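# Find the printed block in a file drawer, put it on desk

## Task

The printed block sits inside one of six drawers, which belong to two low, narrow file cabinets of three drawers each. Move the block onto the desk. When the job ends, all drawers in the room must be fully closed, each cabinet must remain roughly where it started, and the robot must not have toppled or be left leaning (either one fails the job). Anything that stays put only because the robot is holding it at the end does not count.

## Robot and tools

ROBOT. A simulated Hello Robot Stretch 4, about 1.6 m tall. It has an omni-wheel base (rim within 0.23 m of the base origin), a lift that slides up a mast, a single telescoping arm that reaches forward, a wrist with yaw, pitch and roll, and a two-finger gripper. There is only one arm, so every call carries one set of joint targets.

FRAMES. Base frame: origin on the floor below the centre of the base, x ahead, y to the left, z up. hand_pose is reported in this frame for a point between the open fingertips. With all wrist joints at zero its axes line up with the base axes, though the printed position can be a little off. Odometry frame: the base frame as it was when the scene began. base_odometry is built from wheel turns only, so any slip is counted as travel. Its heading runs -3.142 to 3.142, positive to the left.

execute_actions(actions, cameras). actions is a list holding one action, or an empty list to just read state and images. An action contains "base", "joints" or both, plus optional "pace" and "contact_limits". The other form is {"end_of_arm": "enable_torque"} by itself. Motions inside one action start together and may finish at different times.
- base: exactly one relative move, measured from where the base last reported itself. translate_m: metres straight ahead (+) or back, -2 to 2. strafe_m: metres sideways, left +, -2 to 2. rotate_rad: radians on the spot, counter-clockwise +, -3.2 to 3.2.
- joints: absolute targets by name, not offsets. lift_m 0 to 1.2 m. arm_m 0 to 0.55 m of extension. wrist_yaw_rad -1.134 to 4.276 (0 faces ahead, + turns left, 3.14 folds back; above 3.4 the arm may get in the way). wrist_pitch_rad -1.117 to 4.259 (0 level, 1.57 points straight down). wrist_roll_rad -1.117 to 4.259 (0 puts the fingers level; + turns clockwise as seen from behind). gripper_m -0.038 to 0.141 m, the gap between the fingertips; below 0 the tips press together. Done tolerances: lift and arm ±0.004, yaw ±0.02, pitch ±0.05, roll ±0.02, gripper ±0.004.
- pace: "slow", "default", "fast" or "max". The base reaches 0.1, 0.3, 0.4 or 0.6 m/s and 1, 2, 3 or 4 rad/s at these paces. With lift above 0.2 these speeds are reduced further, down to 0.3 m/s and 1 rad/s at 1.2 m.
- contact_limits: only {"arm_m": x}, where x runs from 0 (lightest) to 0.75 (hardest), 0.5 if omitted. It sets how hard the arm may push before it halts.
- cameras: any of head_camera, head_left_camera, head_right_camera, wrist_camera or "all". Leaving it out or giving null means all; [] means none.
A joint target outside its range is clipped to the limit and still run. Any other bad value or an unknown key rejects the whole call. Each action lasts at most 15 s. Joints or base left out of an action may still be driving toward their previous targets. If a call ends in a stop, any later motion, wait or finished_scene calls in the same reply are skipped.

wait(seconds 0 to 10) sends no new command and returns state and images. zoom_image(camera, region [x0,y0,x1,y1] pixels, at most 504x504) gives a closer look at that camera's latest image. read_manual returns licence text only. finished_scene(scene 1 or 2) ends the scene for good and reports whether it succeeded.

CAMERAS. head_camera (420x560) sits high and looks ahead and down; turn the base to look elsewhere. head_left_camera and head_right_camera are steeper fisheyes that also show the base and arm. wrist_camera looks along the fingers, with the fingertips low in its image.

RESULT LINES. lidar_m: 12 distances in metres, one per 30-degree sector, starting straight ahead and going counter-clockwise (4th left, 7th behind, 10th right). "-" means nothing seen, or something closer than 0.25 m. Table tops are seen; thin legs and clear objects may be missed. wrist_depth_mm: a 7x7 grid of depths, 100 to 2000 mm. turned_by_wheels vs turned_by_imu: a gap above about 0.1 rad means a collision or slip. base_tilt is in degrees, forward and right positive. motor_effort is in percent, with the peak in brackets; it is noisy and carries a fixed offset. base_status and joint_status: done; off_target (stopped short and may still be pushing); contact_stop_at_<key> (blocked, then goes slack; a slack lift may sink); limit_stop_at_<name>, including own_body and tilt (over 6 degrees: lift, arm and wheels go slack); torque_fault (a wrist or gripper motor goes limp until you send enable_torque). on_its_own lists what moved or held without being commanded; "held at" gives the target being held.

GRIPPING. Close to a gripper_m below the object's width. A smaller value squeezes harder and pulls the object inward. The gripper reading and "done" do not prove you are holding anything; a firm grip shows as a change in gripper effort. If the tips catch on a surface below, lift up.

CAUTIONS. To unfold at the start, send lift_m 0.4 with wrist_yaw_rad 0. Don't drive or turn with more than 1 kg held and arm_m above 0.2, especially at fast paces. Hard or sustained pulls with a high gripper can tip the robot, so use gentle contact limits when pulling drawers open and pushing them shut. Avoid pressing the gripper against things with base or arm motions, which causes torque faults. Avoid drops, slams and hard impacts, and keep the cabinets from moving. Make sure every drawer is fully shut and the block is resting on the desk before calling finished_scene.

Each tool is called after ">>>" by a JSON object that holds its "op" and its "data", one argument or row to a line.

## Session

>>> {"op": "execute_actions", "data": {
  "actions": []
}}

Scene clock: 0.00 s.
base_odometry: x=+0.000 y=+0.000 heading=+0.000 (m, m, rad; odometry frame)
turned_by_wheels: +0.000 (rad since the last result)
turned_by_imu: +0.000 (rad since the last result)
base_tilt: forward=-0.4 right=-0.1 (deg)
lidar_m: 1.52 1.37 1.21 1.23 1.00 0.87 0.91 1.04 2.43 1.41 0.84 0.71
base_status: not commanded
joint_positions: lift_m=+0.172 arm_m=-0.002 wrist_yaw_rad=+3.167 wrist_pitch_rad=+0.009 wrist_roll_rad=-0.019 gripper_m=+0.057
joint_status: not commanded
motor_effort: lift_m=+17 arm_m=-1 wrist_yaw_rad=+0 wrist_pitch_rad=-7 wrist_roll_rad=-1 gripper_m=-4 wheel_0=-1 wheel_1=-1 wheel_2=+0 (%)
hand_pose: x=-0.1219 y=+0.0800 z=+0.3472 quat_wxyz=(-0.013, -0.004, -0.009, +1.000) (m; base frame)
wrist_depth_mm: - 137 1078 1229 1229 946 842 / - 122 161 1430 1430 878 842 / - 118 148 1430 1336 904 854 / - 131 186 1464 1336 946 1229 / 136 1160 1229 1025 960 917 960 / 1205 1182 211 1025 196 904 878 / 224 917 878 154 878 831 809
pictures: head_camera, head_left_camera, head_right_camera, wrist_camera
Images, in order (width x height): head_camera 420x560, head_left_camera 420x672, head_right_camera 420x672, wrist_camera 616x392.

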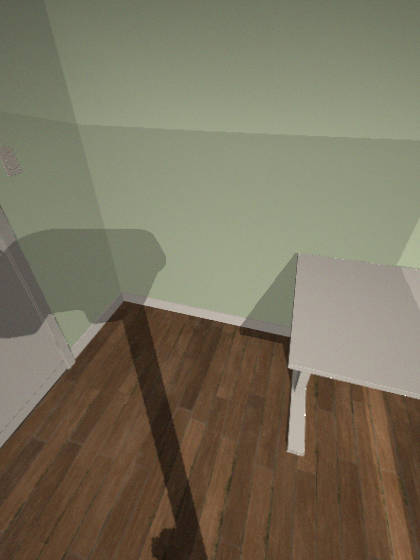

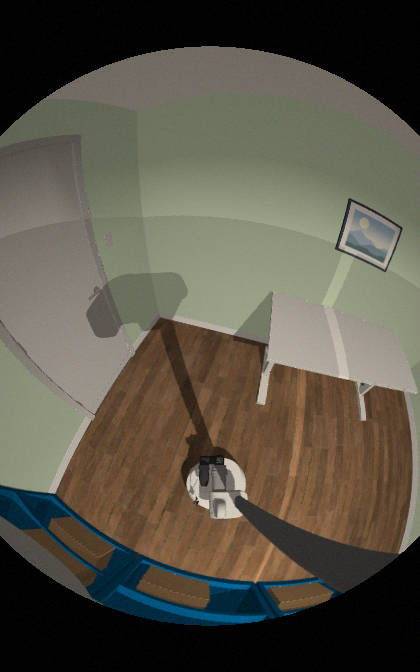

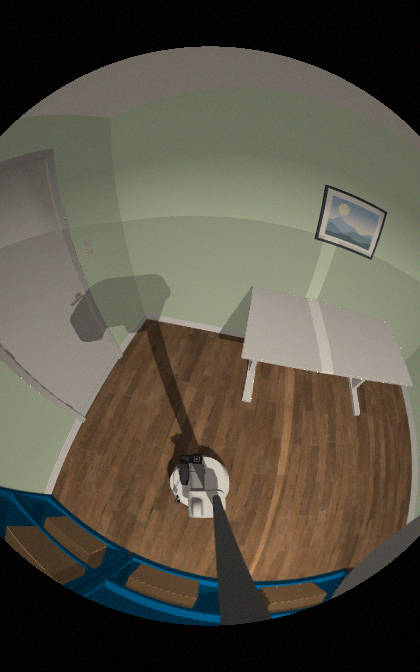

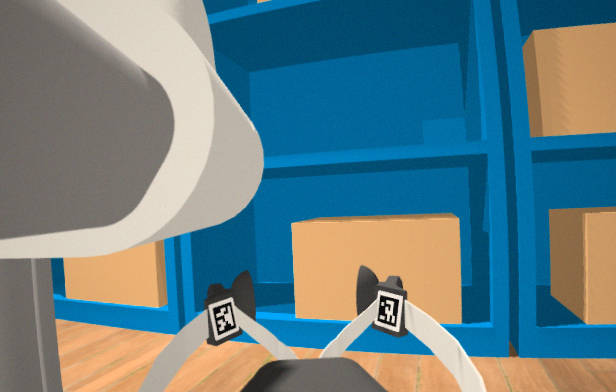

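>>> {"op": "execute_actions", "data": {
  "actions": [
    {"base":{"rotate_rad":-1.6},"joints":{"lift_m":0.4,"wrist_yaw_rad":0}}
  ]
}}

>>> {"op": "execute_actions", "data": {
  "actions": [
    {"base":{"rotate_rad":-1.6}}
  ],
  "cameras": ["head_camera","head_left_camera"]
}}

Scene clock: 5.43 s.
base_odometry: x=+0.000 y=+0.000 heading=-1.599 (m, m, rad; odometry frame)
turned_by_wheels: -1.599 (rad since the last result)
turned_by_imu: -1.610 (rad since the last result)
base_tilt: forward=-0.4 right=-0.3 (deg)
lidar_m: 1.57 0.86 0.73 1.53 1.40 1.21 1.24 1.00 0.86 0.86 1.02 2.46
base_status: done
joint_positions: lift_m=+0.400 arm_m=-0.002 wrist_yaw_rad=+0.000 wrist_pitch_rad=+0.009 wrist_roll_rad=-0.019 gripper_m=+0.057
joint_status: all done
motor_effort: lift_m=+20(22) arm_m=+0(1) wrist_yaw_rad=+0(7) wrist_pitch_rad=-8(8) wrist_roll_rad=+1(1) gripper_m=-3(2) wheel_0=+5(10) wheel_1=+6(11) wheel_2=+4(11) (%)
hand_pose: x=+0.4573 y=-0.0873 z=+0.5754 quat_wxyz=(+1.000, -0.009, +0.005, +0.000) (m; base frame)
wrist_depth_mm: 1661 - - - - - 1863 / 1618 - - - - - 1863 / 1708 - - - - - 1921 / 1205 - - - - - 1921 / 1618 - - - - - 1921 / 1618 - 210 - 196 1863 1808 / 1430 1366 1336 154 1366 1255 1308
pictures: head_camera, head_left_camera, head_right_camera, wrist_camera
Images, in order (width x height): head_camera 420x560, head_left_camera 420x672, head_right_camera 420x672, wrist_camera 616x392.

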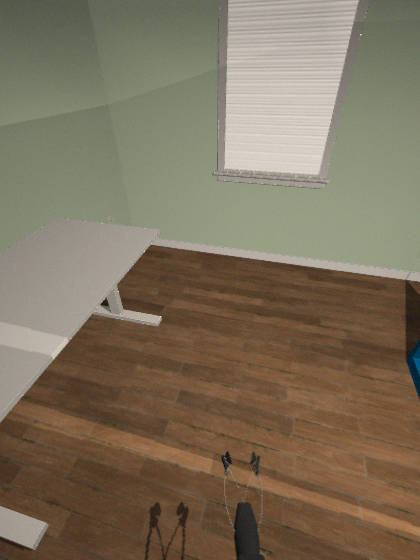

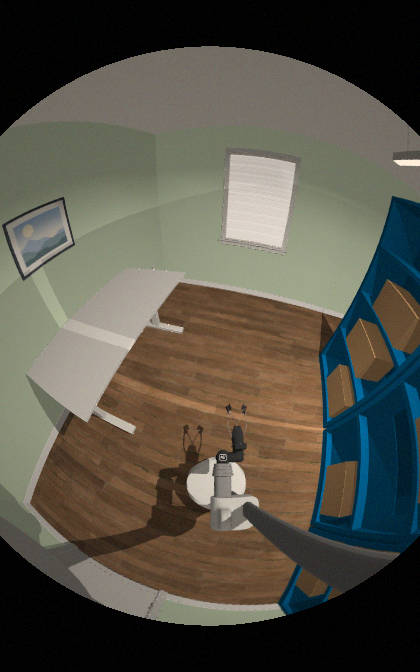

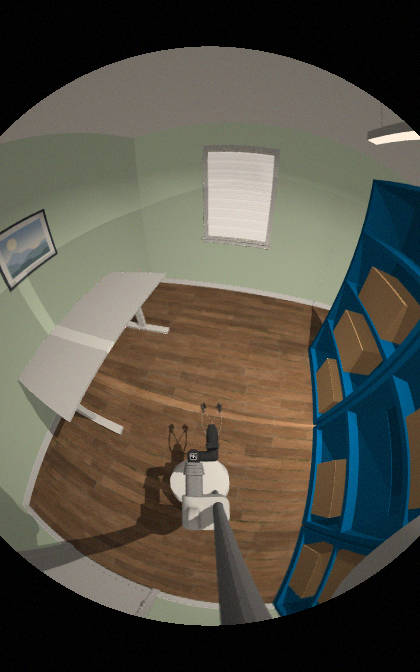

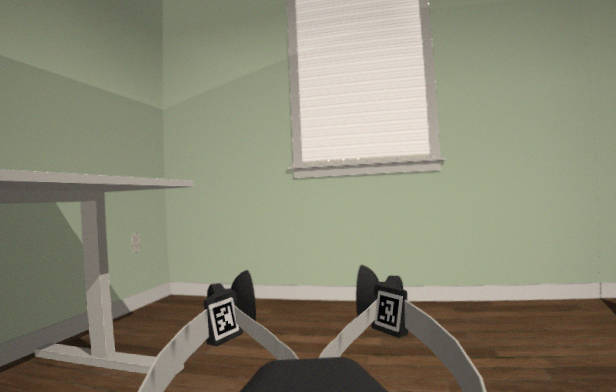

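Scene clock: 7.50 s.
base_odometry: x=+0.000 y=+0.000 heading=+3.085 (m, m, rad; odometry frame)
turned_by_wheels: -1.599 (rad since the last result)
turned_by_imu: -1.611 (rad since the last result)
base_tilt: forward=-0.3 right=-0.1 (deg)
lidar_m: 0.86 1.00 1.72 1.73 0.92 0.73 1.56 1.43 1.19 1.22 1.04 0.87
base_status: done
joint_positions: lift_m=+0.400 arm_m=-0.002 wrist_yaw_rad=+0.000 wrist_pitch_rad=+0.009 wrist_roll_rad=-0.019 gripper_m=+0.057
joint_status: not commanded
motor_effort: lift_m=+18(20) arm_m=-1(1) wrist_yaw_rad=+0(0) wrist_pitch_rad=-7(8) wrist_roll_rad=+0(2) gripper_m=-2(3) wheel_0=+3(10) wheel_1=+4(11) wheel_2=+2(8) (%)
hand_pose: x=+0.4572 y=-0.0875 z=+0.5755 quat_wxyz=(+1.000, -0.009, +0.005, +0.000) (m; base frame)
wrist_depth_mm: 778 750 715 723 732 707 574 / 768 831 1025 1060 1042 842 580 / 778 891 1160 1098 1060 878 580 / 931 854 1160 1118 1078 878 591 / 788 788 931 878 778 691 574 / 820 878 210 1098 196 809 580 / 798 788 1118 154 647 634 580
pictures: head_camera, head_left_camera
Images, in order (width x height): head_camera 420x560, head_left_camera 420x672.

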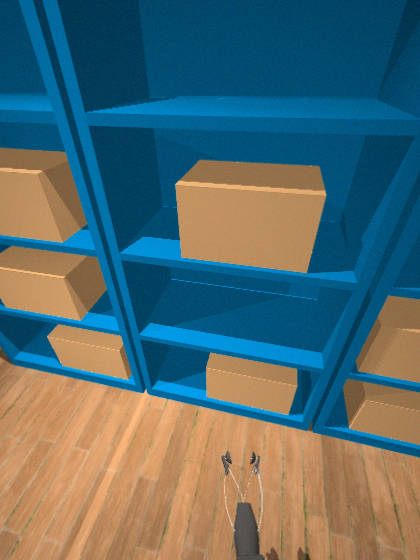

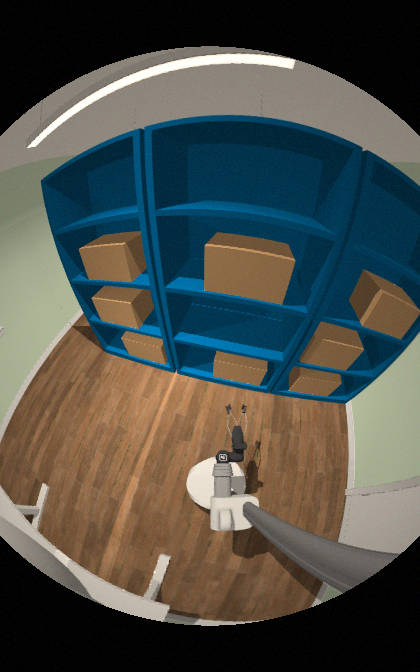

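>>> {"op": "execute_actions", "data": {
  "actions": [
    {"base":{"rotate_rad":0.9}}
  ],
  "cameras": ["head_camera","head_left_camera","head_right_camera"]
}}

Scene clock: 13.00 s.
base_odometry: x=+0.000 y=+0.000 heading=-2.299 (m, m, rad; odometry frame)
turned_by_wheels: +0.899 (rad since the last result)
turned_by_imu: +0.906 (rad since the last result)
base_tilt: forward=-0.2 right=-0.3 (deg)
lidar_m: 1.40 2.45 0.99 0.75 0.74 1.66 1.23 1.21 1.16 0.87 0.85 0.93
base_status: done
joint_positions: lift_m=+0.400 arm_m=-0.002 wrist_yaw_rad=+0.000 wrist_pitch_rad=+0.009 wrist_roll_rad=-0.019 gripper_m=+0.057
joint_status: not commanded
motor_effort: lift_m=+18(18) arm_m=-1(1) wrist_yaw_rad=-1(1) wrist_pitch_rad=-7(7) wrist_roll_rad=-1(1) gripper_m=-3(3) wheel_0=-5(11) wheel_1=-6(9) wheel_2=-4(9) (%)
hand_pose: x=+0.4573 y=-0.0874 z=+0.5755 quat_wxyz=(+1.000, -0.009, +0.005, +0.000) (m; base frame)
wrist_depth_mm: 1863 - - - 1078 842 683 / 1921 - - - 1182 960 683 / 1863 - - - 1281 1025 683 / 1863 - - - 1118 1008 691 / 1921 - - - 1576 1229 683 / 1808 - 211 1921 195 904 683 / 1499 1366 1366 154 1098 809 691
pictures: head_camera, head_left_camera, head_right_camera
Images, in order (width x height): head_camera 420x560, head_left_camera 420x672, head_right_camera 420x672.

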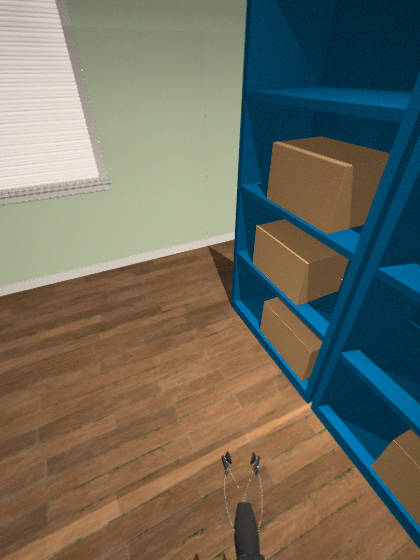

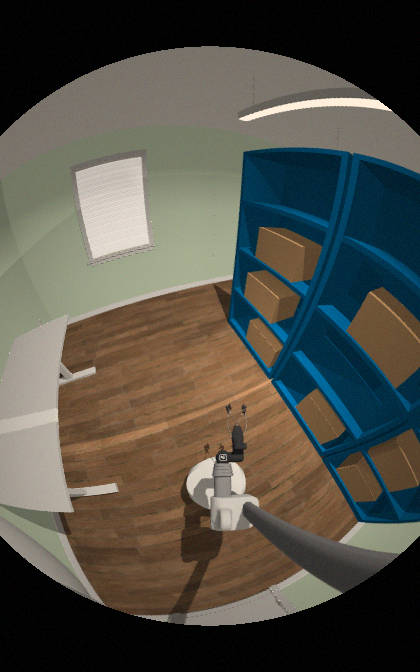

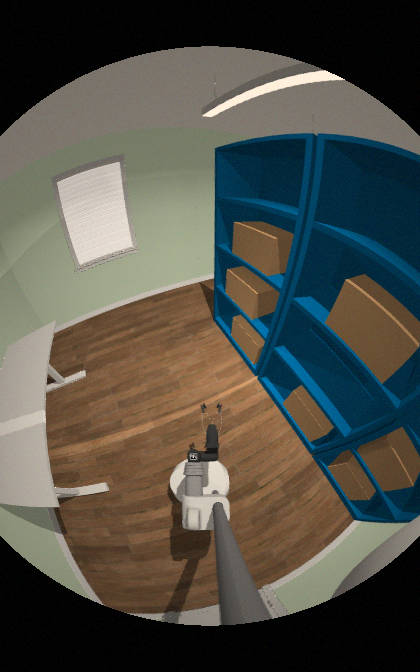

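>>> {"op": "execute_actions", "data": {
  "actions": [
    {"base":{"rotate_rad":0.73}}
  ],
  "cameras": []
}}

>>> {"op": "execute_actions", "data": {
  "actions": [
    {"base":{"translate_m":1.2}}
  ],
  "cameras": ["head_left_camera","head_right_camera"]
}}

Scene clock: 20.80 s.
base_odometry: x=+0.000 y=+0.000 heading=-1.570 (m, m, rad; odometry frame)
turned_by_wheels: +0.729 (rad since the last result)
turned_by_imu: +0.735 (rad since the last result)
base_tilt: forward=-0.1 right=+0.0 (deg)
lidar_m: 1.42 0.86 0.74 1.54 1.39 1.21 1.25 1.01 0.86 0.87 1.04 2.45
base_status: done
joint_positions: lift_m=+0.400 arm_m=-0.002 wrist_yaw_rad=+0.000 wrist_pitch_rad=+0.009 wrist_roll_rad=-0.019 gripper_m=+0.057
joint_status: not commanded
motor_effort: lift_m=+18(18) arm_m=-1(1) wrist_yaw_rad=-1(0) wrist_pitch_rad=-7(8) wrist_roll_rad=-2(0) gripper_m=-2(2) wheel_0=-4(10) wheel_1=-5(10) wheel_2=-3(11) (%)
hand_pose: x=+0.4573 y=-0.0874 z=+0.5755 quat_wxyz=(+1.000, -0.009, +0.005, +0.000) (m; base frame)
wrist_depth_mm: 1661 - - - - - 1983 / 1661 - - - - - 1921 / 1708 - - - - - 1863 / 1118 - - - - - 1921 / 1618 - - - - - 1921 / 1576 1863 211 - 196 1863 1863 / 1464 1366 1366 154 1336 1255 1308
pictures: none
No camera images: the call's "cameras" was empty. Leave "cameras" out to get every camera's image.

Scene clock: 26.30 s.
base_odometry: x=+0.001 y=-1.200 heading=-1.570 (m, m, rad; odometry frame)
turned_by_wheels: +0.001 (rad since the last result)
turned_by_imu: +0.001 (rad since the last result)
base_tilt: forward=-0.1 right=-0.3 (deg)
lidar_m: 1.28 0.45 0.39 0.39 0.48 0.88 2.37 1.41 1.21 1.21 1.50 1.29
base_status: done
joint_positions: lift_m=+0.400 arm_m=-0.002 wrist_yaw_rad=+0.000 wrist_pitch_rad=+0.009 wrist_roll_rad=-0.019 gripper_m=+0.057
joint_status: not commanded
motor_effort: lift_m=+18(18) arm_m=-1(1) wrist_yaw_rad=-1(1) wrist_pitch_rad=-7(8) wrist_roll_rad=-1(0) gripper_m=-1(2) wheel_0=+5(10) wheel_1=+5(10) wheel_2=-3(13) (%)
hand_pose: x=+0.4573 y=-0.0874 z=+0.5755 quat_wxyz=(+1.000, -0.009, +0.005, +0.000) (m; base frame)
wrist_depth_mm: 1255 1308 1205 1118 1060 991 931 / 1255 1281 1205 1118 1078 1008 946 / 1281 1281 1205 1160 1042 991 931 / 1281 1308 1205 1138 1060 1008 960 / 1281 1366 1229 1138 1060 991 960 / 1229 1336 210 1138 196 1025 976 / 1205 1308 1205 154 1078 976 946
pictures: head_left_camera, head_right_camera
Images, in order (width x height): head_left_camera 420x672, head_right_camera 420x672.

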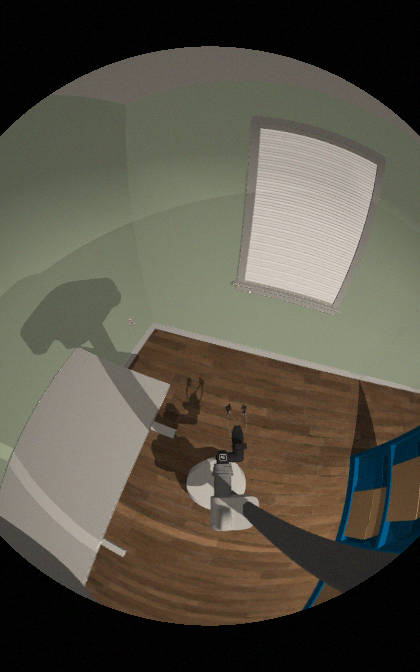

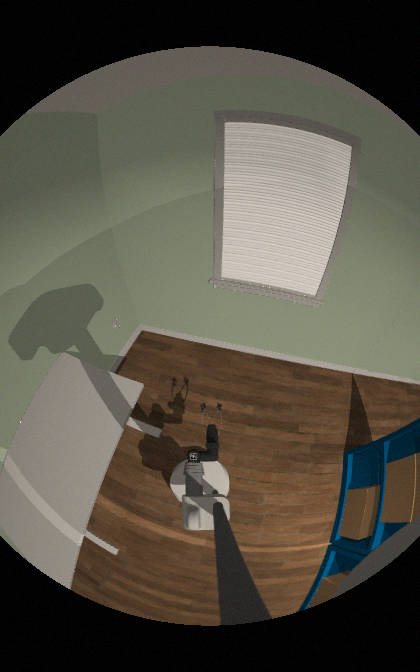

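>>> {"op": "execute_actions", "data": {
  "actions": [
    {"base":{"rotate_rad":-0.3},"joints":{"wrist_pitch_rad":1.0}}
  ],
  "cameras": []
}}

>>> {"op": "execute_actions", "data": {
  "actions": [
    {"base":{"translate_m":0.55}}
  ],
  "cameras": []
}}

>>> {"op": "execute_actions", "data": {
  "actions": [
    {"base":{"rotate_rad":-1.5}}
  ],
  "cameras": ["head_camera","head_left_camera"]
}}

Scene clock: 34.10 s.
base_odometry: x=+0.001 y=-1.200 heading=-1.869 (m, m, rad; odometry frame)
turned_by_wheels: -0.299 (rad since the last result)
turned_by_imu: -0.301 (rad since the last result)
base_tilt: forward=-0.4 right=-0.4 (deg)
lidar_m: 1.29 0.59 0.40 0.39 0.42 0.56 2.37 1.78 1.28 1.22 1.25 1.36
base_status: done
joint_positions: lift_m=+0.400 arm_m=-0.002 wrist_yaw_rad=+0.000 wrist_pitch_rad=+1.001 wrist_roll_rad=-0.019 gripper_m=+0.057
joint_status: all done
motor_effort: lift_m=+18(18) arm_m=-1(1) wrist_yaw_rad=+1(1) wrist_pitch_rad=-3(6) wrist_roll_rad=-1(0) gripper_m=-3(4) wheel_0=+4(9) wheel_1=+5(10) wheel_2=+2(7) (%)
hand_pose: x=+0.3244 y=-0.0874 z=+0.3353 quat_wxyz=(+0.877, -0.008, +0.480, +0.004) (m; base frame)
wrist_depth_mm: 946 960 946 917 946 931 931 / 842 842 820 831 820 809 831 / 759 732 732 732 741 741 723 / 661 661 654 668 661 661 654 / 603 597 603 603 603 591 597 / 544 554 210 559 196 549 539 / 512 504 504 154 508 504 504
pictures: none
No camera images: the call's "cameras" was empty. Leave "cameras" out to get every camera's image.

Scene clock: 37.40 s.
base_odometry: x=-0.160 y=-1.725 heading=-1.868 (m, m, rad; odometry frame)
turned_by_wheels: +0.001 (rad since the last result)
turned_by_imu: +0.001 (rad since the last result)
base_tilt: forward=-0.4 right=-0.3 (deg)
lidar_m: 0.74 0.79 1.13 0.50 0.40 0.57 1.62 1.78 1.25 1.23 1.13 0.77
base_status: done
joint_positions: lift_m=+0.400 arm_m=-0.002 wrist_yaw_rad=+0.000 wrist_pitch_rad=+1.001 wrist_roll_rad=-0.019 gripper_m=+0.057
joint_status: not commanded
motor_effort: lift_m=+19(18) arm_m=-1(1) wrist_yaw_rad=+1(0) wrist_pitch_rad=-4(4) wrist_roll_rad=+0(1) gripper_m=-4(3) wheel_0=+5(8) wheel_1=+5(10) wheel_2=-2(13) (%)
hand_pose: x=+0.3243 y=-0.0874 z=+0.3352 quat_wxyz=(+0.877, -0.008, +0.480, +0.004) (m; base frame)
wrist_depth_mm: 564 580 591 603 609 603 621 / 634 661 676 676 691 691 699 / 715 723 723 732 732 723 723 / 661 661 654 668 661 654 654 / 609 615 603 609 609 597 603 / 549 554 209 554 195 549 544 / 508 508 504 154 508 500 504
pictures: none
No camera images: the call's "cameras" was empty. Leave "cameras" out to get every camera's image.

Scene clock: 39.40 s.
base_odometry: x=-0.160 y=-1.725 heading=+2.916 (m, m, rad; odometry frame)
turned_by_wheels: -1.499 (rad since the last result)
turned_by_imu: -1.510 (rad since the last result)
base_tilt: forward=-0.2 right=-0.2 (deg)
lidar_m: 1.23 1.05 0.75 0.75 0.81 1.21 0.47 0.42 0.60 2.90 1.64 1.26
base_status: done
joint_positions: lift_m=+0.400 arm_m=-0.002 wrist_yaw_rad=+0.000 wrist_pitch_rad=+1.001 wrist_roll_rad=-0.019 gripper_m=+0.057
joint_status: not commanded
motor_effort: lift_m=+18(18) arm_m=-1(1) wrist_yaw_rad=+1(1) wrist_pitch_rad=-4(4) wrist_roll_rad=-1(1) gripper_m=-4(3) wheel_0=+4(9) wheel_1=+5(11) wheel_2=+1(10) (%)
hand_pose: x=+0.3243 y=-0.0874 z=+0.3352 quat_wxyz=(+0.877, -0.008, +0.480, +0.004) (m; base frame)
wrist_depth_mm: 960 946 931 931 931 946 931 / 842 831 842 831 820 831 809 / 741 750 732 723 732 741 732 / 668 676 661 661 654 668 654 / 603 609 591 609 603 603 591 / 554 554 210 559 196 549 544 / 512 508 508 154 504 504 508
pictures: head_camera, head_left_camera
Images, in order (width x height): head_camera 420x560, head_left_camera 420x672.

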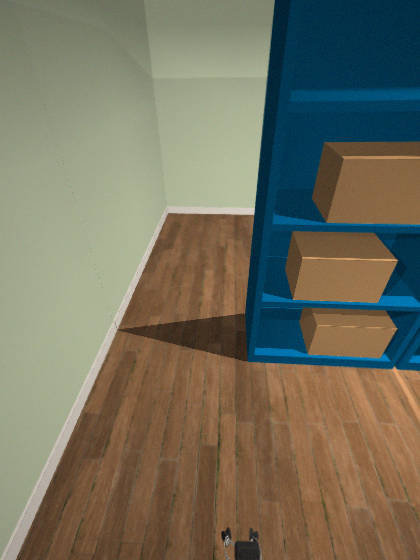

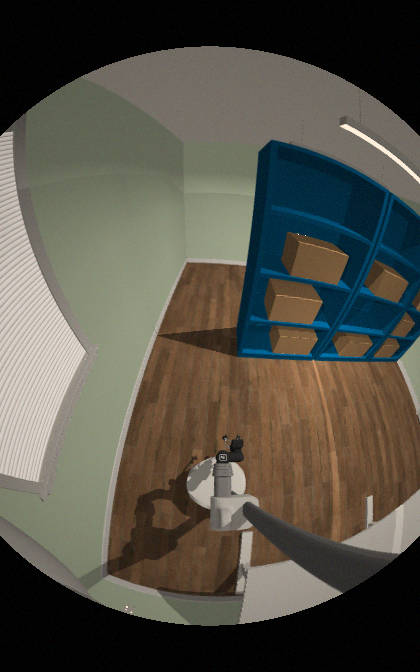

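>>> {"op": "execute_actions", "data": {
  "actions": [
    {"base":{"strafe_m":0.3}}
  ],
  "cameras": []
}}

>>> {"op": "execute_actions", "data": {
  "actions": [
    {"base":{"translate_m":1.0}}
  ],
  "cameras": ["head_left_camera","head_right_camera"]
}}

Scene clock: 47.60 s.
base_odometry: x=-0.227 y=-2.018 heading=+2.916 (m, m, rad; odometry frame)
turned_by_wheels: +0.000 (rad since the last result)
turned_by_imu: +0.000 (rad since the last result)
base_tilt: forward=-0.3 right=-0.2 (deg)
lidar_m: 1.56 0.60 0.47 0.43 0.48 0.78 1.17 0.58 0.61 1.94 1.67 1.34
base_status: done
joint_positions: lift_m=+0.400 arm_m=-0.002 wrist_yaw_rad=+0.000 wrist_pitch_rad=+1.001 wrist_roll_rad=-0.019 gripper_m=+0.057
joint_status: not commanded
motor_effort: lift_m=+19(18) arm_m=-1(1) wrist_yaw_rad=+0(2) wrist_pitch_rad=-3(4) wrist_roll_rad=+1(3) gripper_m=-1(5) wheel_0=-2(14) wheel_1=+4(13) wheel_2=+0(2) (%)
hand_pose: x=+0.3243 y=-0.0874 z=+0.3352 quat_wxyz=(+0.877, -0.008, +0.480, +0.004) (m; base frame)
wrist_depth_mm: 768 931 946 946 917 946 917 / 759 820 820 831 809 820 831 / 723 732 732 741 732 732 715 / 668 676 668 668 668 668 654 / 603 603 603 603 597 597 597 / 554 554 210 554 196 544 549 / 512 512 508 154 504 500 508
pictures: none
No camera images: the call's "cameras" was empty. Leave "cameras" out to get every camera's image.

Scene clock: 52.40 s.
base_odometry: x=-1.202 y=-1.794 heading=+2.916 (m, m, rad; odometry frame)
turned_by_wheels: +0.001 (rad since the last result)
turned_by_imu: +0.002 (rad since the last result)
base_tilt: forward=-0.2 right=-0.2 (deg)
lidar_m: 1.36 0.57 0.41 0.40 0.45 0.61 1.58 1.49 2.10 0.83 0.57 0.77
base_status: done
joint_positions: lift_m=+0.400 arm_m=-0.002 wrist_yaw_rad=+0.000 wrist_pitch_rad=+1.001 wrist_roll_rad=-0.019 gripper_m=+0.057
joint_status: not commanded
motor_effort: lift_m=+18(18) arm_m=-1(1) wrist_yaw_rad=+1(1) wrist_pitch_rad=-4(4) wrist_roll_rad=-1(2) gripper_m=-2(4) wheel_0=+4(11) wheel_1=+5(9) wheel_2=-2(15) (%)
hand_pose: x=+0.3243 y=-0.0874 z=+0.3352 quat_wxyz=(+0.877, -0.008, +0.480, +0.004) (m; base frame)
wrist_depth_mm: 683 891 931 931 917 931 931 / 691 820 820 820 831 820 820 / 676 732 732 732 732 732 676 / 647 668 668 668 654 668 647 / 603 603 609 609 603 603 597 / 544 559 211 554 195 549 539 / 508 508 508 154 512 500 504
pictures: head_left_camera, head_right_camera
Images, in order (width x height): head_left_camera 420x672, head_right_camera 420x672.

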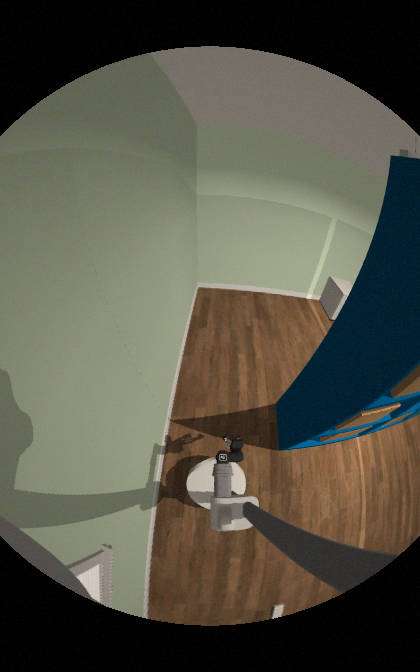

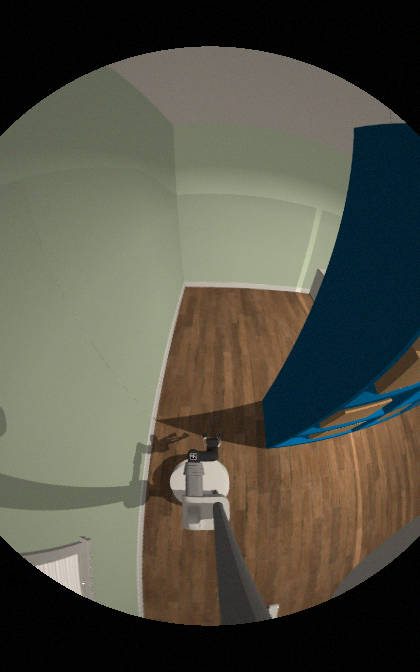

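>>> {"op": "execute_actions", "data": {
  "actions": [
    {"base":{"translate_m":1.05}}
  ],
  "cameras": []
}}

>>> {"op": "execute_actions", "data": {
  "actions": [
    {"base":{"rotate_rad":-1.2}}
  ],
  "cameras": ["head_camera","head_left_camera"]
}}

Scene clock: 62.20 s.
base_odometry: x=-2.225 y=-1.561 heading=+2.917 (m, m, rad; odometry frame)
turned_by_wheels: +0.001 (rad since the last result)
turned_by_imu: +0.002 (rad since the last result)
base_tilt: forward=-0.4 right=-0.4 (deg)
lidar_m: 1.13 0.48 0.34 0.35 0.38 0.56 1.89 0.77 0.67 1.68 1.99 1.55
base_status: done
joint_positions: lift_m=+0.400 arm_m=-0.002 wrist_yaw_rad=+0.000 wrist_pitch_rad=+1.001 wrist_roll_rad=-0.019 gripper_m=+0.057
joint_status: not commanded
motor_effort: lift_m=+18(18) arm_m=-1(1) wrist_yaw_rad=+0(1) wrist_pitch_rad=-5(4) wrist_roll_rad=-3(1) gripper_m=-3(4) wheel_0=+4(10) wheel_1=+4(9) wheel_2=-1(12) (%)
hand_pose: x=+0.3243 y=-0.0874 z=+0.3352 quat_wxyz=(+0.877, -0.008, +0.480, +0.004) (m; base frame)
wrist_depth_mm: 597 831 931 931 931 946 931 / 603 788 831 820 831 820 820 / 603 732 741 732 732 741 732 / 585 661 661 654 661 654 654 / 574 609 603 603 603 603 597 / 539 554 210 549 195 549 535 / 508 504 504 154 508 504 508
pictures: none
No camera images: the call's "cameras" was empty. Leave "cameras" out to get every camera's image.

Scene clock: 64.03 s.
base_odometry: x=-2.225 y=-1.560 heading=+1.718 (m, m, rad; odometry frame)
turned_by_wheels: -1.199 (rad since the last result)
turned_by_imu: -1.208 (rad since the last result)
base_tilt: forward=-0.1 right=-0.2 (deg)
lidar_m: 2.01 1.61 1.50 0.59 0.38 0.34 0.35 0.47 1.04 0.91 0.65 0.97
base_status: done
joint_positions: lift_m=+0.400 arm_m=-0.002 wrist_yaw_rad=+0.000 wrist_pitch_rad=+1.001 wrist_roll_rad=-0.019 gripper_m=+0.057
joint_status: not commanded
motor_effort: lift_m=+18(18) arm_m=-1(1) wrist_yaw_rad=+0(0) wrist_pitch_rad=-4(4) wrist_roll_rad=+0(2) gripper_m=-4(3) wheel_0=+4(10) wheel_1=+4(12) wheel_2=+4(9) (%)
hand_pose: x=+0.3244 y=-0.0874 z=+0.3352 quat_wxyz=(+0.877, -0.008, +0.480, +0.004) (m; base frame)
wrist_depth_mm: 960 931 931 931 946 917 946 / 854 831 831 831 820 820 831 / 741 741 732 732 741 723 732 / 661 668 676 654 661 654 661 / 603 609 603 603 603 597 591 / 554 549 209 554 196 549 539 / 512 504 504 154 508 500 508
pictures: head_camera, head_left_camera
Images, in order (width x height): head_camera 420x560, head_left_camera 420x672.

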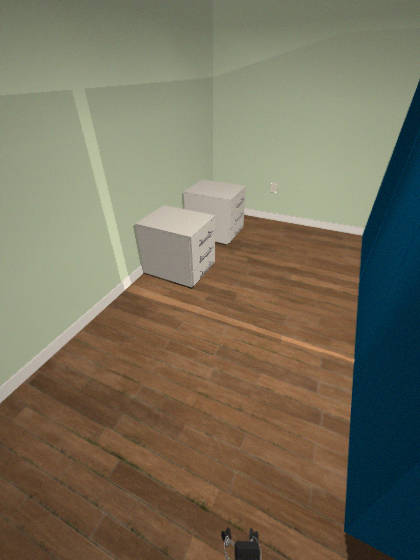

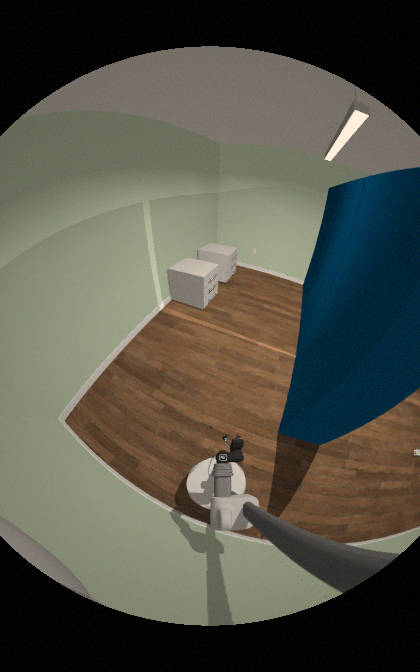

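>>> {"op": "execute_actions", "data": {
  "actions": [
    {"base":{"rotate_rad":-0.37}}
  ],
  "cameras": []
}}

>>> {"op": "execute_actions", "data": {
  "actions": [
    {"base":{"translate_m":2.0}}
  ],
  "cameras": []
}}

>>> {"op": "execute_actions", "data": {
  "actions": [
    {"base":{"rotate_rad":1.571}}
  ]
}}

Scene clock: 78.50 s.
base_odometry: x=-2.225 y=-1.560 heading=+1.349 (m, m, rad; odometry frame)
turned_by_wheels: -0.369 (rad since the last result)
turned_by_imu: -0.371 (rad since the last result)
base_tilt: forward=-0.3 right=-0.4 (deg)
lidar_m: 1.65 1.99 1.55 1.17 0.48 0.35 0.34 0.37 0.55 1.65 0.78 0.65
base_status: done
joint_positions: lift_m=+0.400 arm_m=-0.002 wrist_yaw_rad=+0.000 wrist_pitch_rad=+1.001 wrist_roll_rad=-0.019 gripper_m=+0.057
joint_status: not commanded
motor_effort: lift_m=+18(18) arm_m=-1(1) wrist_yaw_rad=+1(2) wrist_pitch_rad=-4(4) wrist_roll_rad=+0(0) gripper_m=-4(3) wheel_0=+3(10) wheel_1=+4(10) wheel_2=+4(9) (%)
hand_pose: x=+0.3244 y=-0.0874 z=+0.3352 quat_wxyz=(+0.877, -0.008, +0.480, +0.004) (m; base frame)
wrist_depth_mm: 960 946 931 917 931 525 377 / 831 842 820 820 831 535 402 / 750 741 732 741 732 539 480 / 654 661 654 661 654 627 591 / 597 603 603 609 603 597 597 / 549 554 211 554 195 549 544 / 517 504 504 154 504 500 508
pictures: none
No camera images: the call's "cameras" was empty. Leave "cameras" out to get every camera's image.

Scene clock: 86.67 s.
base_odometry: x=-1.786 y=+0.390 heading=+1.349 (m, m, rad; odometry frame)
turned_by_wheels: +0.001 (rad since the last result)
turned_by_imu: +0.003 (rad since the last result)
base_tilt: forward=-0.2 right=-0.1 (deg)
lidar_m: 1.36 1.08 0.97 0.77 1.47 2.11 1.41 0.56 0.45 0.42 0.44 0.66
base_status: done
joint_positions: lift_m=+0.400 arm_m=-0.002 wrist_yaw_rad=+0.000 wrist_pitch_rad=+1.001 wrist_roll_rad=-0.019 gripper_m=+0.057
joint_status: not commanded
motor_effort: lift_m=+18(18) arm_m=-1(1) wrist_yaw_rad=+0(1) wrist_pitch_rad=-4(4) wrist_roll_rad=-1(1) gripper_m=-3(2) wheel_0=+4(9) wheel_1=+5(9) wheel_2=-2(13) (%)
hand_pose: x=+0.3243 y=-0.0874 z=+0.3352 quat_wxyz=(+0.877, -0.008, +0.480, +0.004) (m; base frame)
wrist_depth_mm: 960 960 931 931 931 798 559 / 854 831 820 820 820 778 549 / 750 732 732 750 723 723 559 / 661 668 661 668 654 661 559 / 603 603 603 597 591 597 564 / 544 554 211 554 195 549 535 / 512 508 504 154 508 504 500
pictures: none
No camera images: the call's "cameras" was empty. Leave "cameras" out to get every camera's image.

Scene clock: 88.73 s.
base_odometry: x=-1.786 y=+0.391 heading=+2.919 (m, m, rad; odometry frame)
turned_by_wheels: +1.570 (rad since the last result)
turned_by_imu: +1.582 (rad since the last result)
base_tilt: forward=-0.4 right=-0.3 (deg)
lidar_m: 0.77 1.46 2.12 1.43 0.61 0.44 0.42 0.46 0.68 1.37 1.05 1.00
base_status: done
joint_positions: lift_m=+0.400 arm_m=-0.002 wrist_yaw_rad=+0.000 wrist_pitch_rad=+1.001 wrist_roll_rad=-0.019 gripper_m=+0.057
joint_status: not commanded
motor_effort: lift_m=+18(18) arm_m=-1(1) wrist_yaw_rad=-1(1) wrist_pitch_rad=-4(4) wrist_roll_rad=+0(0) gripper_m=-2(4) wheel_0=-6(11) wheel_1=-4(11) wheel_2=-4(9) (%)
hand_pose: x=+0.3244 y=-0.0874 z=+0.3352 quat_wxyz=(+0.877, -0.008, +0.480, +0.004) (m; base frame)
wrist_depth_mm: 946 661 615 609 917 917 707 / 842 820 723 715 820 809 723 / 741 741 732 741 732 732 732 / 661 668 668 668 661 654 654 / 603 603 603 591 597 609 597 / 544 549 209 554 196 544 549 / 512 500 504 154 512 504 512
pictures: head_camera, head_left_camera, head_right_camera, wrist_camera
Images, in order (width x height): head_camera 420x560, head_left_camera 420x672, head_right_camera 420x672, wrist_camera 616x392.

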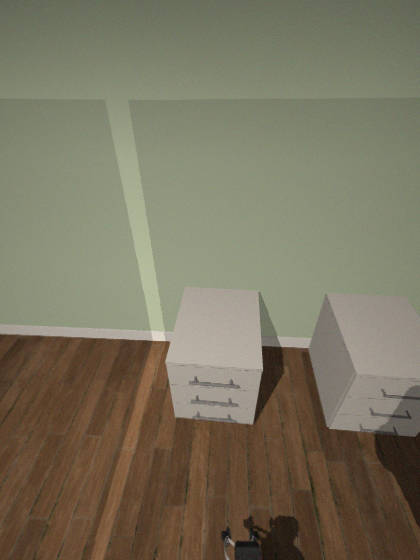

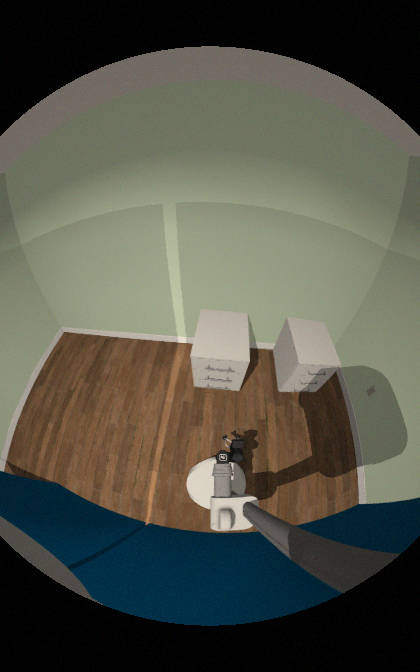

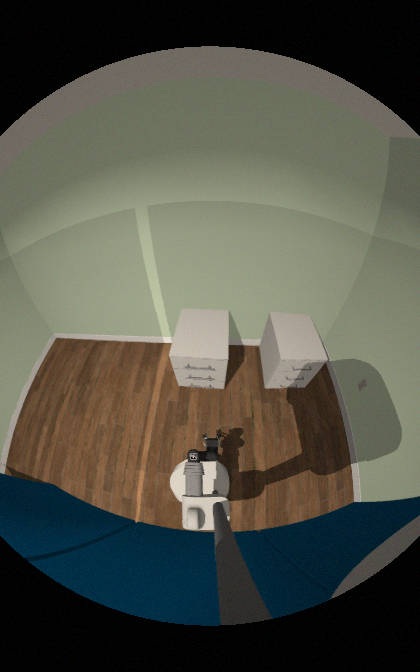

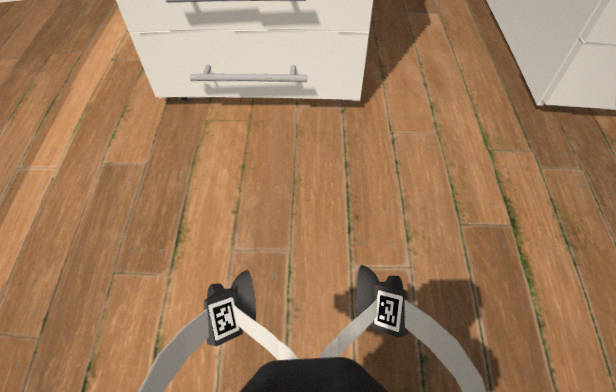

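>>> {"op": "execute_actions", "data": {
  "actions": [
    {"base":{"strafe_m":0.07},"joints":{"wrist_pitch_rad":0,"wrist_roll_rad":1.57,"lift_m":0.3,"gripper_m":0.08}}
  ],
  "cameras": ["wrist_camera","head_camera"]
}}

Scene clock: 96.40 s.
base_odometry: x=-1.801 y=+0.322 heading=+2.919 (m, m, rad; odometry frame)
turned_by_wheels: +0.000 (rad since the last result)
turned_by_imu: +0.001 (rad since the last result)
base_tilt: forward=-0.3 right=-0.1 (deg)
lidar_m: 0.78 1.48 2.14 1.39 0.59 0.43 0.43 0.46 0.67 1.43 1.10 0.85
base_status: done
joint_positions: lift_m=+0.300 arm_m=-0.002 wrist_yaw_rad=+0.000 wrist_pitch_rad=+0.003 wrist_roll_rad=+1.569 gripper_m=+0.080
joint_status: all done
motor_effort: lift_m=+15(18) arm_m=-1(1) wrist_yaw_rad=+0(0) wrist_pitch_rad=-9(13) wrist_roll_rad=+3(5) gripper_m=-2(3) wheel_0=-4(11) wheel_1=+4(11) wheel_2=+0(0) (%)
hand_pose: x=+0.4573 y=-0.0874 z=+0.4776 quat_wxyz=(+0.708, +0.707, +0.001, -0.001) (m; base frame)
wrist_depth_mm: 1118 1098 1098 1118 1138 878 640 / 1118 1138 1160 1118 1138 831 621 / 1118 1118 1138 580 585 597 597 / 1160 1138 1160 591 603 603 609 / 1160 1138 1160 591 603 609 615 / 1138 1138 211 609 199 609 621 / 1182 1182 1182 149 621 691 647
pictures: head_camera, wrist_camera
Images, in order (width x height): head_camera 420x560, wrist_camera 616x392.

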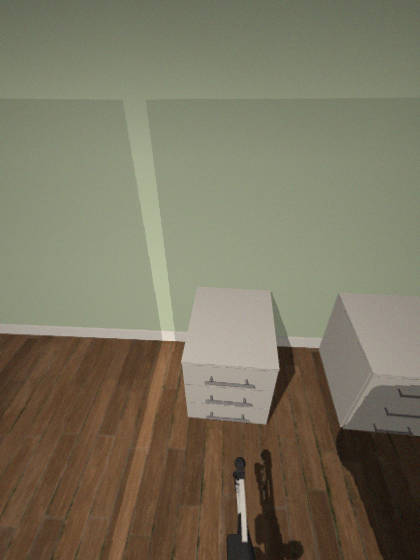

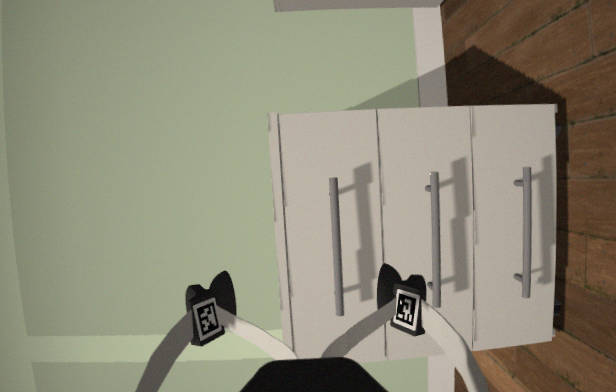

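>>> {"op": "execute_actions", "data": {
  "actions": [
    {"base":{"strafe_m":0.04},"joints":{"lift_m":0.258,"arm_m":0.22}}
  ],
  "cameras": ["wrist_camera"]
}}

Scene clock: 106.37 s.
base_odometry: x=-1.810 y=+0.284 heading=+2.919 (m, m, rad; odometry frame)
turned_by_wheels: +0.000 (rad since the last result)
turned_by_imu: +0.001 (rad since the last result)
base_tilt: forward=-0.4 right=-0.3 (deg)
lidar_m: 0.77 1.48 2.14 2.24 0.60 0.43 0.43 0.45 0.67 1.46 1.09 0.84
base_status: done
joint_positions: lift_m=+0.258 arm_m=+0.219 wrist_yaw_rad=+0.000 wrist_pitch_rad=+0.002 wrist_roll_rad=+1.570 gripper_m=+0.080
joint_status: all done
motor_effort: lift_m=+15(15) arm_m=+6(6) wrist_yaw_rad=+0(0) wrist_pitch_rad=-7(8) wrist_roll_rad=+1(1) gripper_m=-3(1) wheel_0=-2(12) wheel_1=+2(11) wheel_2=+0(0) (%)
hand_pose: x=+0.6784 y=-0.0874 z=+0.4357 quat_wxyz=(+0.708, +0.707, +0.001, -0.001) (m; base frame)
wrist_depth_mm: 917 904 640 364 370 368 370 / 917 917 373 370 370 370 375 / 917 917 373 375 375 377 379 / 931 931 377 377 379 382 384 / 931 917 384 382 387 387 389 / 931 946 211 387 199 387 394 / 946 946 399 149 392 397 399
pictures: wrist_camera
Images, in order (width x height): wrist_camera 616x392.

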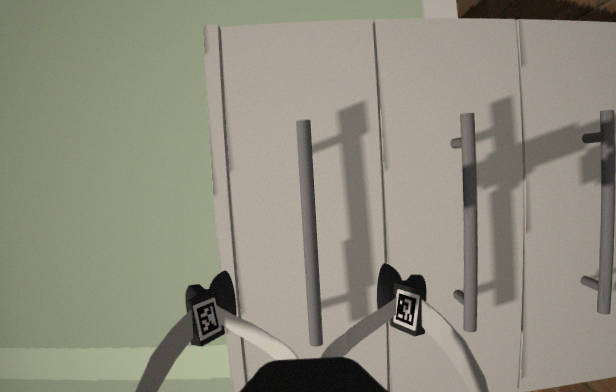

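>>> {"op": "execute_actions", "data": {
  "actions": [
    {"joints":{"arm_m":0.335},"contact_limits":{"arm_m":0.2}}
  ],
  "cameras": ["wrist_camera"]
}}

>>> {"op": "execute_actions", "data": {
  "actions": [
    {"joints":{"gripper_m":-0.02}}
  ],
  "cameras": []
}}

>>> {"op": "execute_actions", "data": {
  "actions": [
    {"joints":{"arm_m":0.03},"pace":"slow"}
  ],
  "cameras": ["wrist_camera","head_camera"]
}}

Scene clock: 113.93 s.
base_odometry: x=-1.810 y=+0.284 heading=+2.919 (m, m, rad; odometry frame)
turned_by_wheels: +0.000 (rad since the last result)
turned_by_imu: +0.001 (rad since the last result)
base_tilt: forward=-0.2 right=-0.2 (deg)
lidar_m: 0.79 1.46 2.14 2.22 0.60 0.43 0.42 0.44 0.67 1.48 1.12 0.84
base_status: not commanded
joint_positions: lift_m=+0.258 arm_m=+0.334 wrist_yaw_rad=+0.000 wrist_pitch_rad=+0.002 wrist_roll_rad=+1.570 gripper_m=+0.080
joint_status: all done
motor_effort: lift_m=+15(16) arm_m=+6(6) wrist_yaw_rad=+2(2) wrist_pitch_rad=-7(7) wrist_roll_rad=+0(2) gripper_m=-2(2) wheel_0=-2(2) wheel_1=+2(2) wheel_2=+0(0) (%)
contact_limits: arm_m 0.2
hand_pose: x=+0.7934 y=-0.0874 z=+0.4357 quat_wxyz=(+0.708, +0.707, +0.001, -0.001) (m; base frame)
wrist_depth_mm: 788 809 253 255 257 257 258 / 809 809 257 256 259 262 260 / 798 809 259 259 263 264 233 / 798 820 264 264 265 267 238 / 809 820 265 266 268 271 240 / 831 831 210 271 199 274 242 / 820 831 271 149 276 278 243
pictures: wrist_camera
Images, in order (width x height): wrist_camera 616x392.

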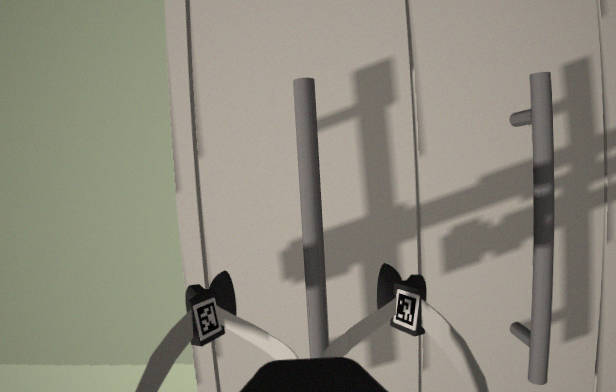

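Scene clock: 115.67 s.
base_odometry: x=-1.810 y=+0.284 heading=+2.919 (m, m, rad; odometry frame)
turned_by_wheels: +0.000 (rad since the last result)
turned_by_imu: +0.000 (rad since the last result)
base_tilt: forward=-0.4 right=-0.2 (deg)
lidar_m: 0.79 1.46 2.11 2.25 0.61 0.43 0.41 0.45 0.66 1.45 1.10 0.82
base_status: not commanded
joint_positions: lift_m=+0.258 arm_m=+0.334 wrist_yaw_rad=+0.000 wrist_pitch_rad=+0.003 wrist_roll_rad=+1.570 gripper_m=-0.020
joint_status: all done
motor_effort: lift_m=+17(16) arm_m=+5(6) wrist_yaw_rad=+1(5) wrist_pitch_rad=-7(21) wrist_roll_rad=+1(2) gripper_m=-15(13) wheel_0=-2(2) wheel_1=+2(2) wheel_2=+0(0) (%)
hand_pose: x=+0.7934 y=-0.0875 z=+0.4356 quat_wxyz=(+0.708, +0.707, +0.001, -0.001) (m; base frame)
wrist_depth_mm: 788 788 253 255 256 258 258 / 809 809 257 258 259 262 260 / 798 809 259 260 263 263 233 / 809 820 263 264 265 265 237 / 820 809 263 267 267 271 239 / 820 820 268 202 271 273 241 / 831 842 226 235 276 278 243
pictures: none
No camera images: the call's "cameras" was empty. Leave "cameras" out to get every camera's image.

Scene clock: 120.00 s.
base_odometry: x=-1.810 y=+0.284 heading=+2.919 (m, m, rad; odometry frame)
turned_by_wheels: +0.000 (rad since the last result)
turned_by_imu: +0.001 (rad since the last result)
base_tilt: forward=-0.1 right=-0.3 (deg)
lidar_m: 0.77 1.48 2.15 2.23 0.59 0.44 0.44 0.45 0.66 1.48 1.08 0.83
base_status: not commanded
joint_positions: lift_m=+0.258 arm_m=+0.031 wrist_yaw_rad=+0.000 wrist_pitch_rad=+0.003 wrist_roll_rad=+1.570 gripper_m=-0.020
joint_status: all done
motor_effort: lift_m=+17(17) arm_m=-6(6) wrist_yaw_rad=+0(2) wrist_pitch_rad=-7(8) wrist_roll_rad=+2(1) gripper_m=-16(15) wheel_0=-3(2) wheel_1=+2(2) wheel_2=+0(0) (%)
hand_pose: x=+0.4905 y=-0.0874 z=+0.4356 quat_wxyz=(+0.708, +0.707, +0.001, -0.001) (m; base frame)
wrist_depth_mm: 1078 1098 1078 1098 1098 798 580 / 1078 1098 1098 549 564 564 564 / 1078 1118 1138 559 554 564 574 / 1098 1118 1118 559 569 574 580 / 1098 1098 1138 574 569 574 591 / 1118 1138 1138 201 574 580 603 / 1138 1138 382 585 1160 768 627
pictures: head_camera, wrist_camera
Images, in order (width x height): head_camera 420x560, wrist_camera 616x392.

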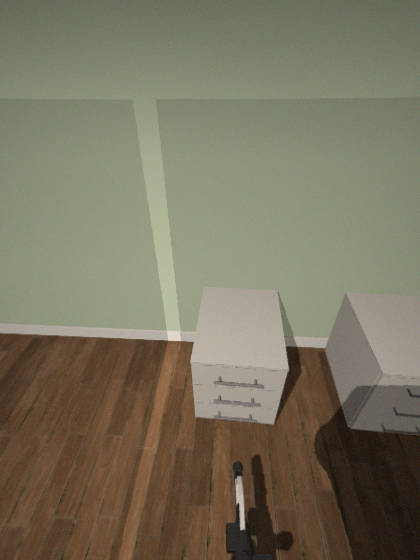

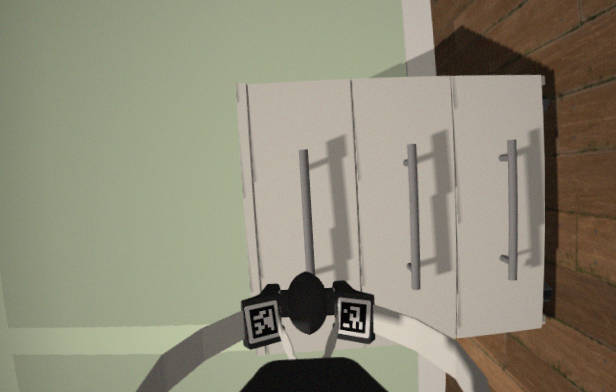

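>>> {"op": "execute_actions", "data": {
  "actions": [
    {"joints":{"arm_m":0.25,"gripper_m":0.07}}
  ],
  "cameras": []
}}

>>> {"op": "execute_actions", "data": {
  "actions": [
    {"joints":{"arm_m":0.385},"contact_limits":{"arm_m":0.1}}
  ],
  "cameras": ["wrist_camera"]
}}

Scene clock: 126.93 s.
base_odometry: x=-1.810 y=+0.284 heading=+2.919 (m, m, rad; odometry frame)
turned_by_wheels: +0.000 (rad since the last result)
turned_by_imu: +0.001 (rad since the last result)
base_tilt: forward=-0.3 right=-0.2 (deg)
lidar_m: 0.77 1.47 2.13 2.24 0.59 0.44 0.42 0.45 0.67 1.47 1.12 0.83
base_status: not commanded
joint_positions: lift_m=+0.258 arm_m=+0.249 wrist_yaw_rad=+0.000 wrist_pitch_rad=+0.002 wrist_roll_rad=+1.570 gripper_m=+0.070
joint_status: all done
motor_effort: lift_m=+17(17) arm_m=+6(6) wrist_yaw_rad=+0(0) wrist_pitch_rad=-7(8) wrist_roll_rad=+0(2) gripper_m=-3(16) wheel_0=-2(3) wheel_1=+2(2) wheel_2=+0(0) (%)
hand_pose: x=+0.7084 y=-0.0874 z=+0.4356 quat_wxyz=(+0.708, +0.707, +0.001, -0.001) (m; base frame)
wrist_depth_mm: 904 878 336 336 336 340 343 / 878 891 340 340 345 343 345 / 917 904 343 343 347 347 351 / 904 917 345 349 349 351 355 / 904 904 353 351 351 355 359 / 891 904 212 355 195 364 364 / 917 917 362 151 366 366 368
pictures: none
No camera images: the call's "cameras" was empty. Leave "cameras" out to get every camera's image.

Scene clock: 128.20 s.
base_odometry: x=-1.810 y=+0.283 heading=+2.919 (m, m, rad; odometry frame)
turned_by_wheels: +0.000 (rad since the last result)
turned_by_imu: +0.000 (rad since the last result)
base_tilt: forward=-0.3 right=+0.0 (deg)
lidar_m: 0.79 1.48 2.14 2.24 0.59 0.42 0.41 0.45 0.65 1.45 1.09 0.83
base_status: not commanded
joint_positions: lift_m=+0.258 arm_m=+0.361 wrist_yaw_rad=-0.002 wrist_pitch_rad=+0.001 wrist_roll_rad=+1.570 gripper_m=+0.070
joint_status: arm_m contact_stop (moved +0.112 of +0.136)
on_its_own: arm_m is slack since a contact_stop (your +0.385 is given up)
motor_effort: lift_m=+17(17) arm_m=+0(17) wrist_yaw_rad=+6(22) wrist_pitch_rad=-4(7) wrist_roll_rad=+2(1) gripper_m=-3(4) wheel_0=+3(4) wheel_1=+2(2) wheel_2=-6(6) (%)
contact_limits: arm_m 0.1
hand_pose: x=+0.8198 y=-0.0881 z=+0.4359 quat_wxyz=(+0.708, +0.707, +0.000, -0.001) (m; base frame)
wrist_depth_mm: 778 768 230 231 233 234 235 / 778 778 232 233 235 236 236 / 788 788 234 236 237 239 239 / 788 798 236 237 239 242 242 / 798 809 241 240 242 244 245 / 798 820 213 244 198 248 247 / 798 820 245 151 249 250 -
pictures: wrist_camera
Images, in order (width x height): wrist_camera 616x392.

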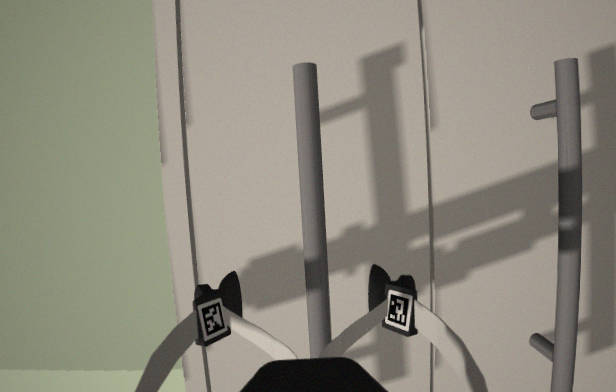

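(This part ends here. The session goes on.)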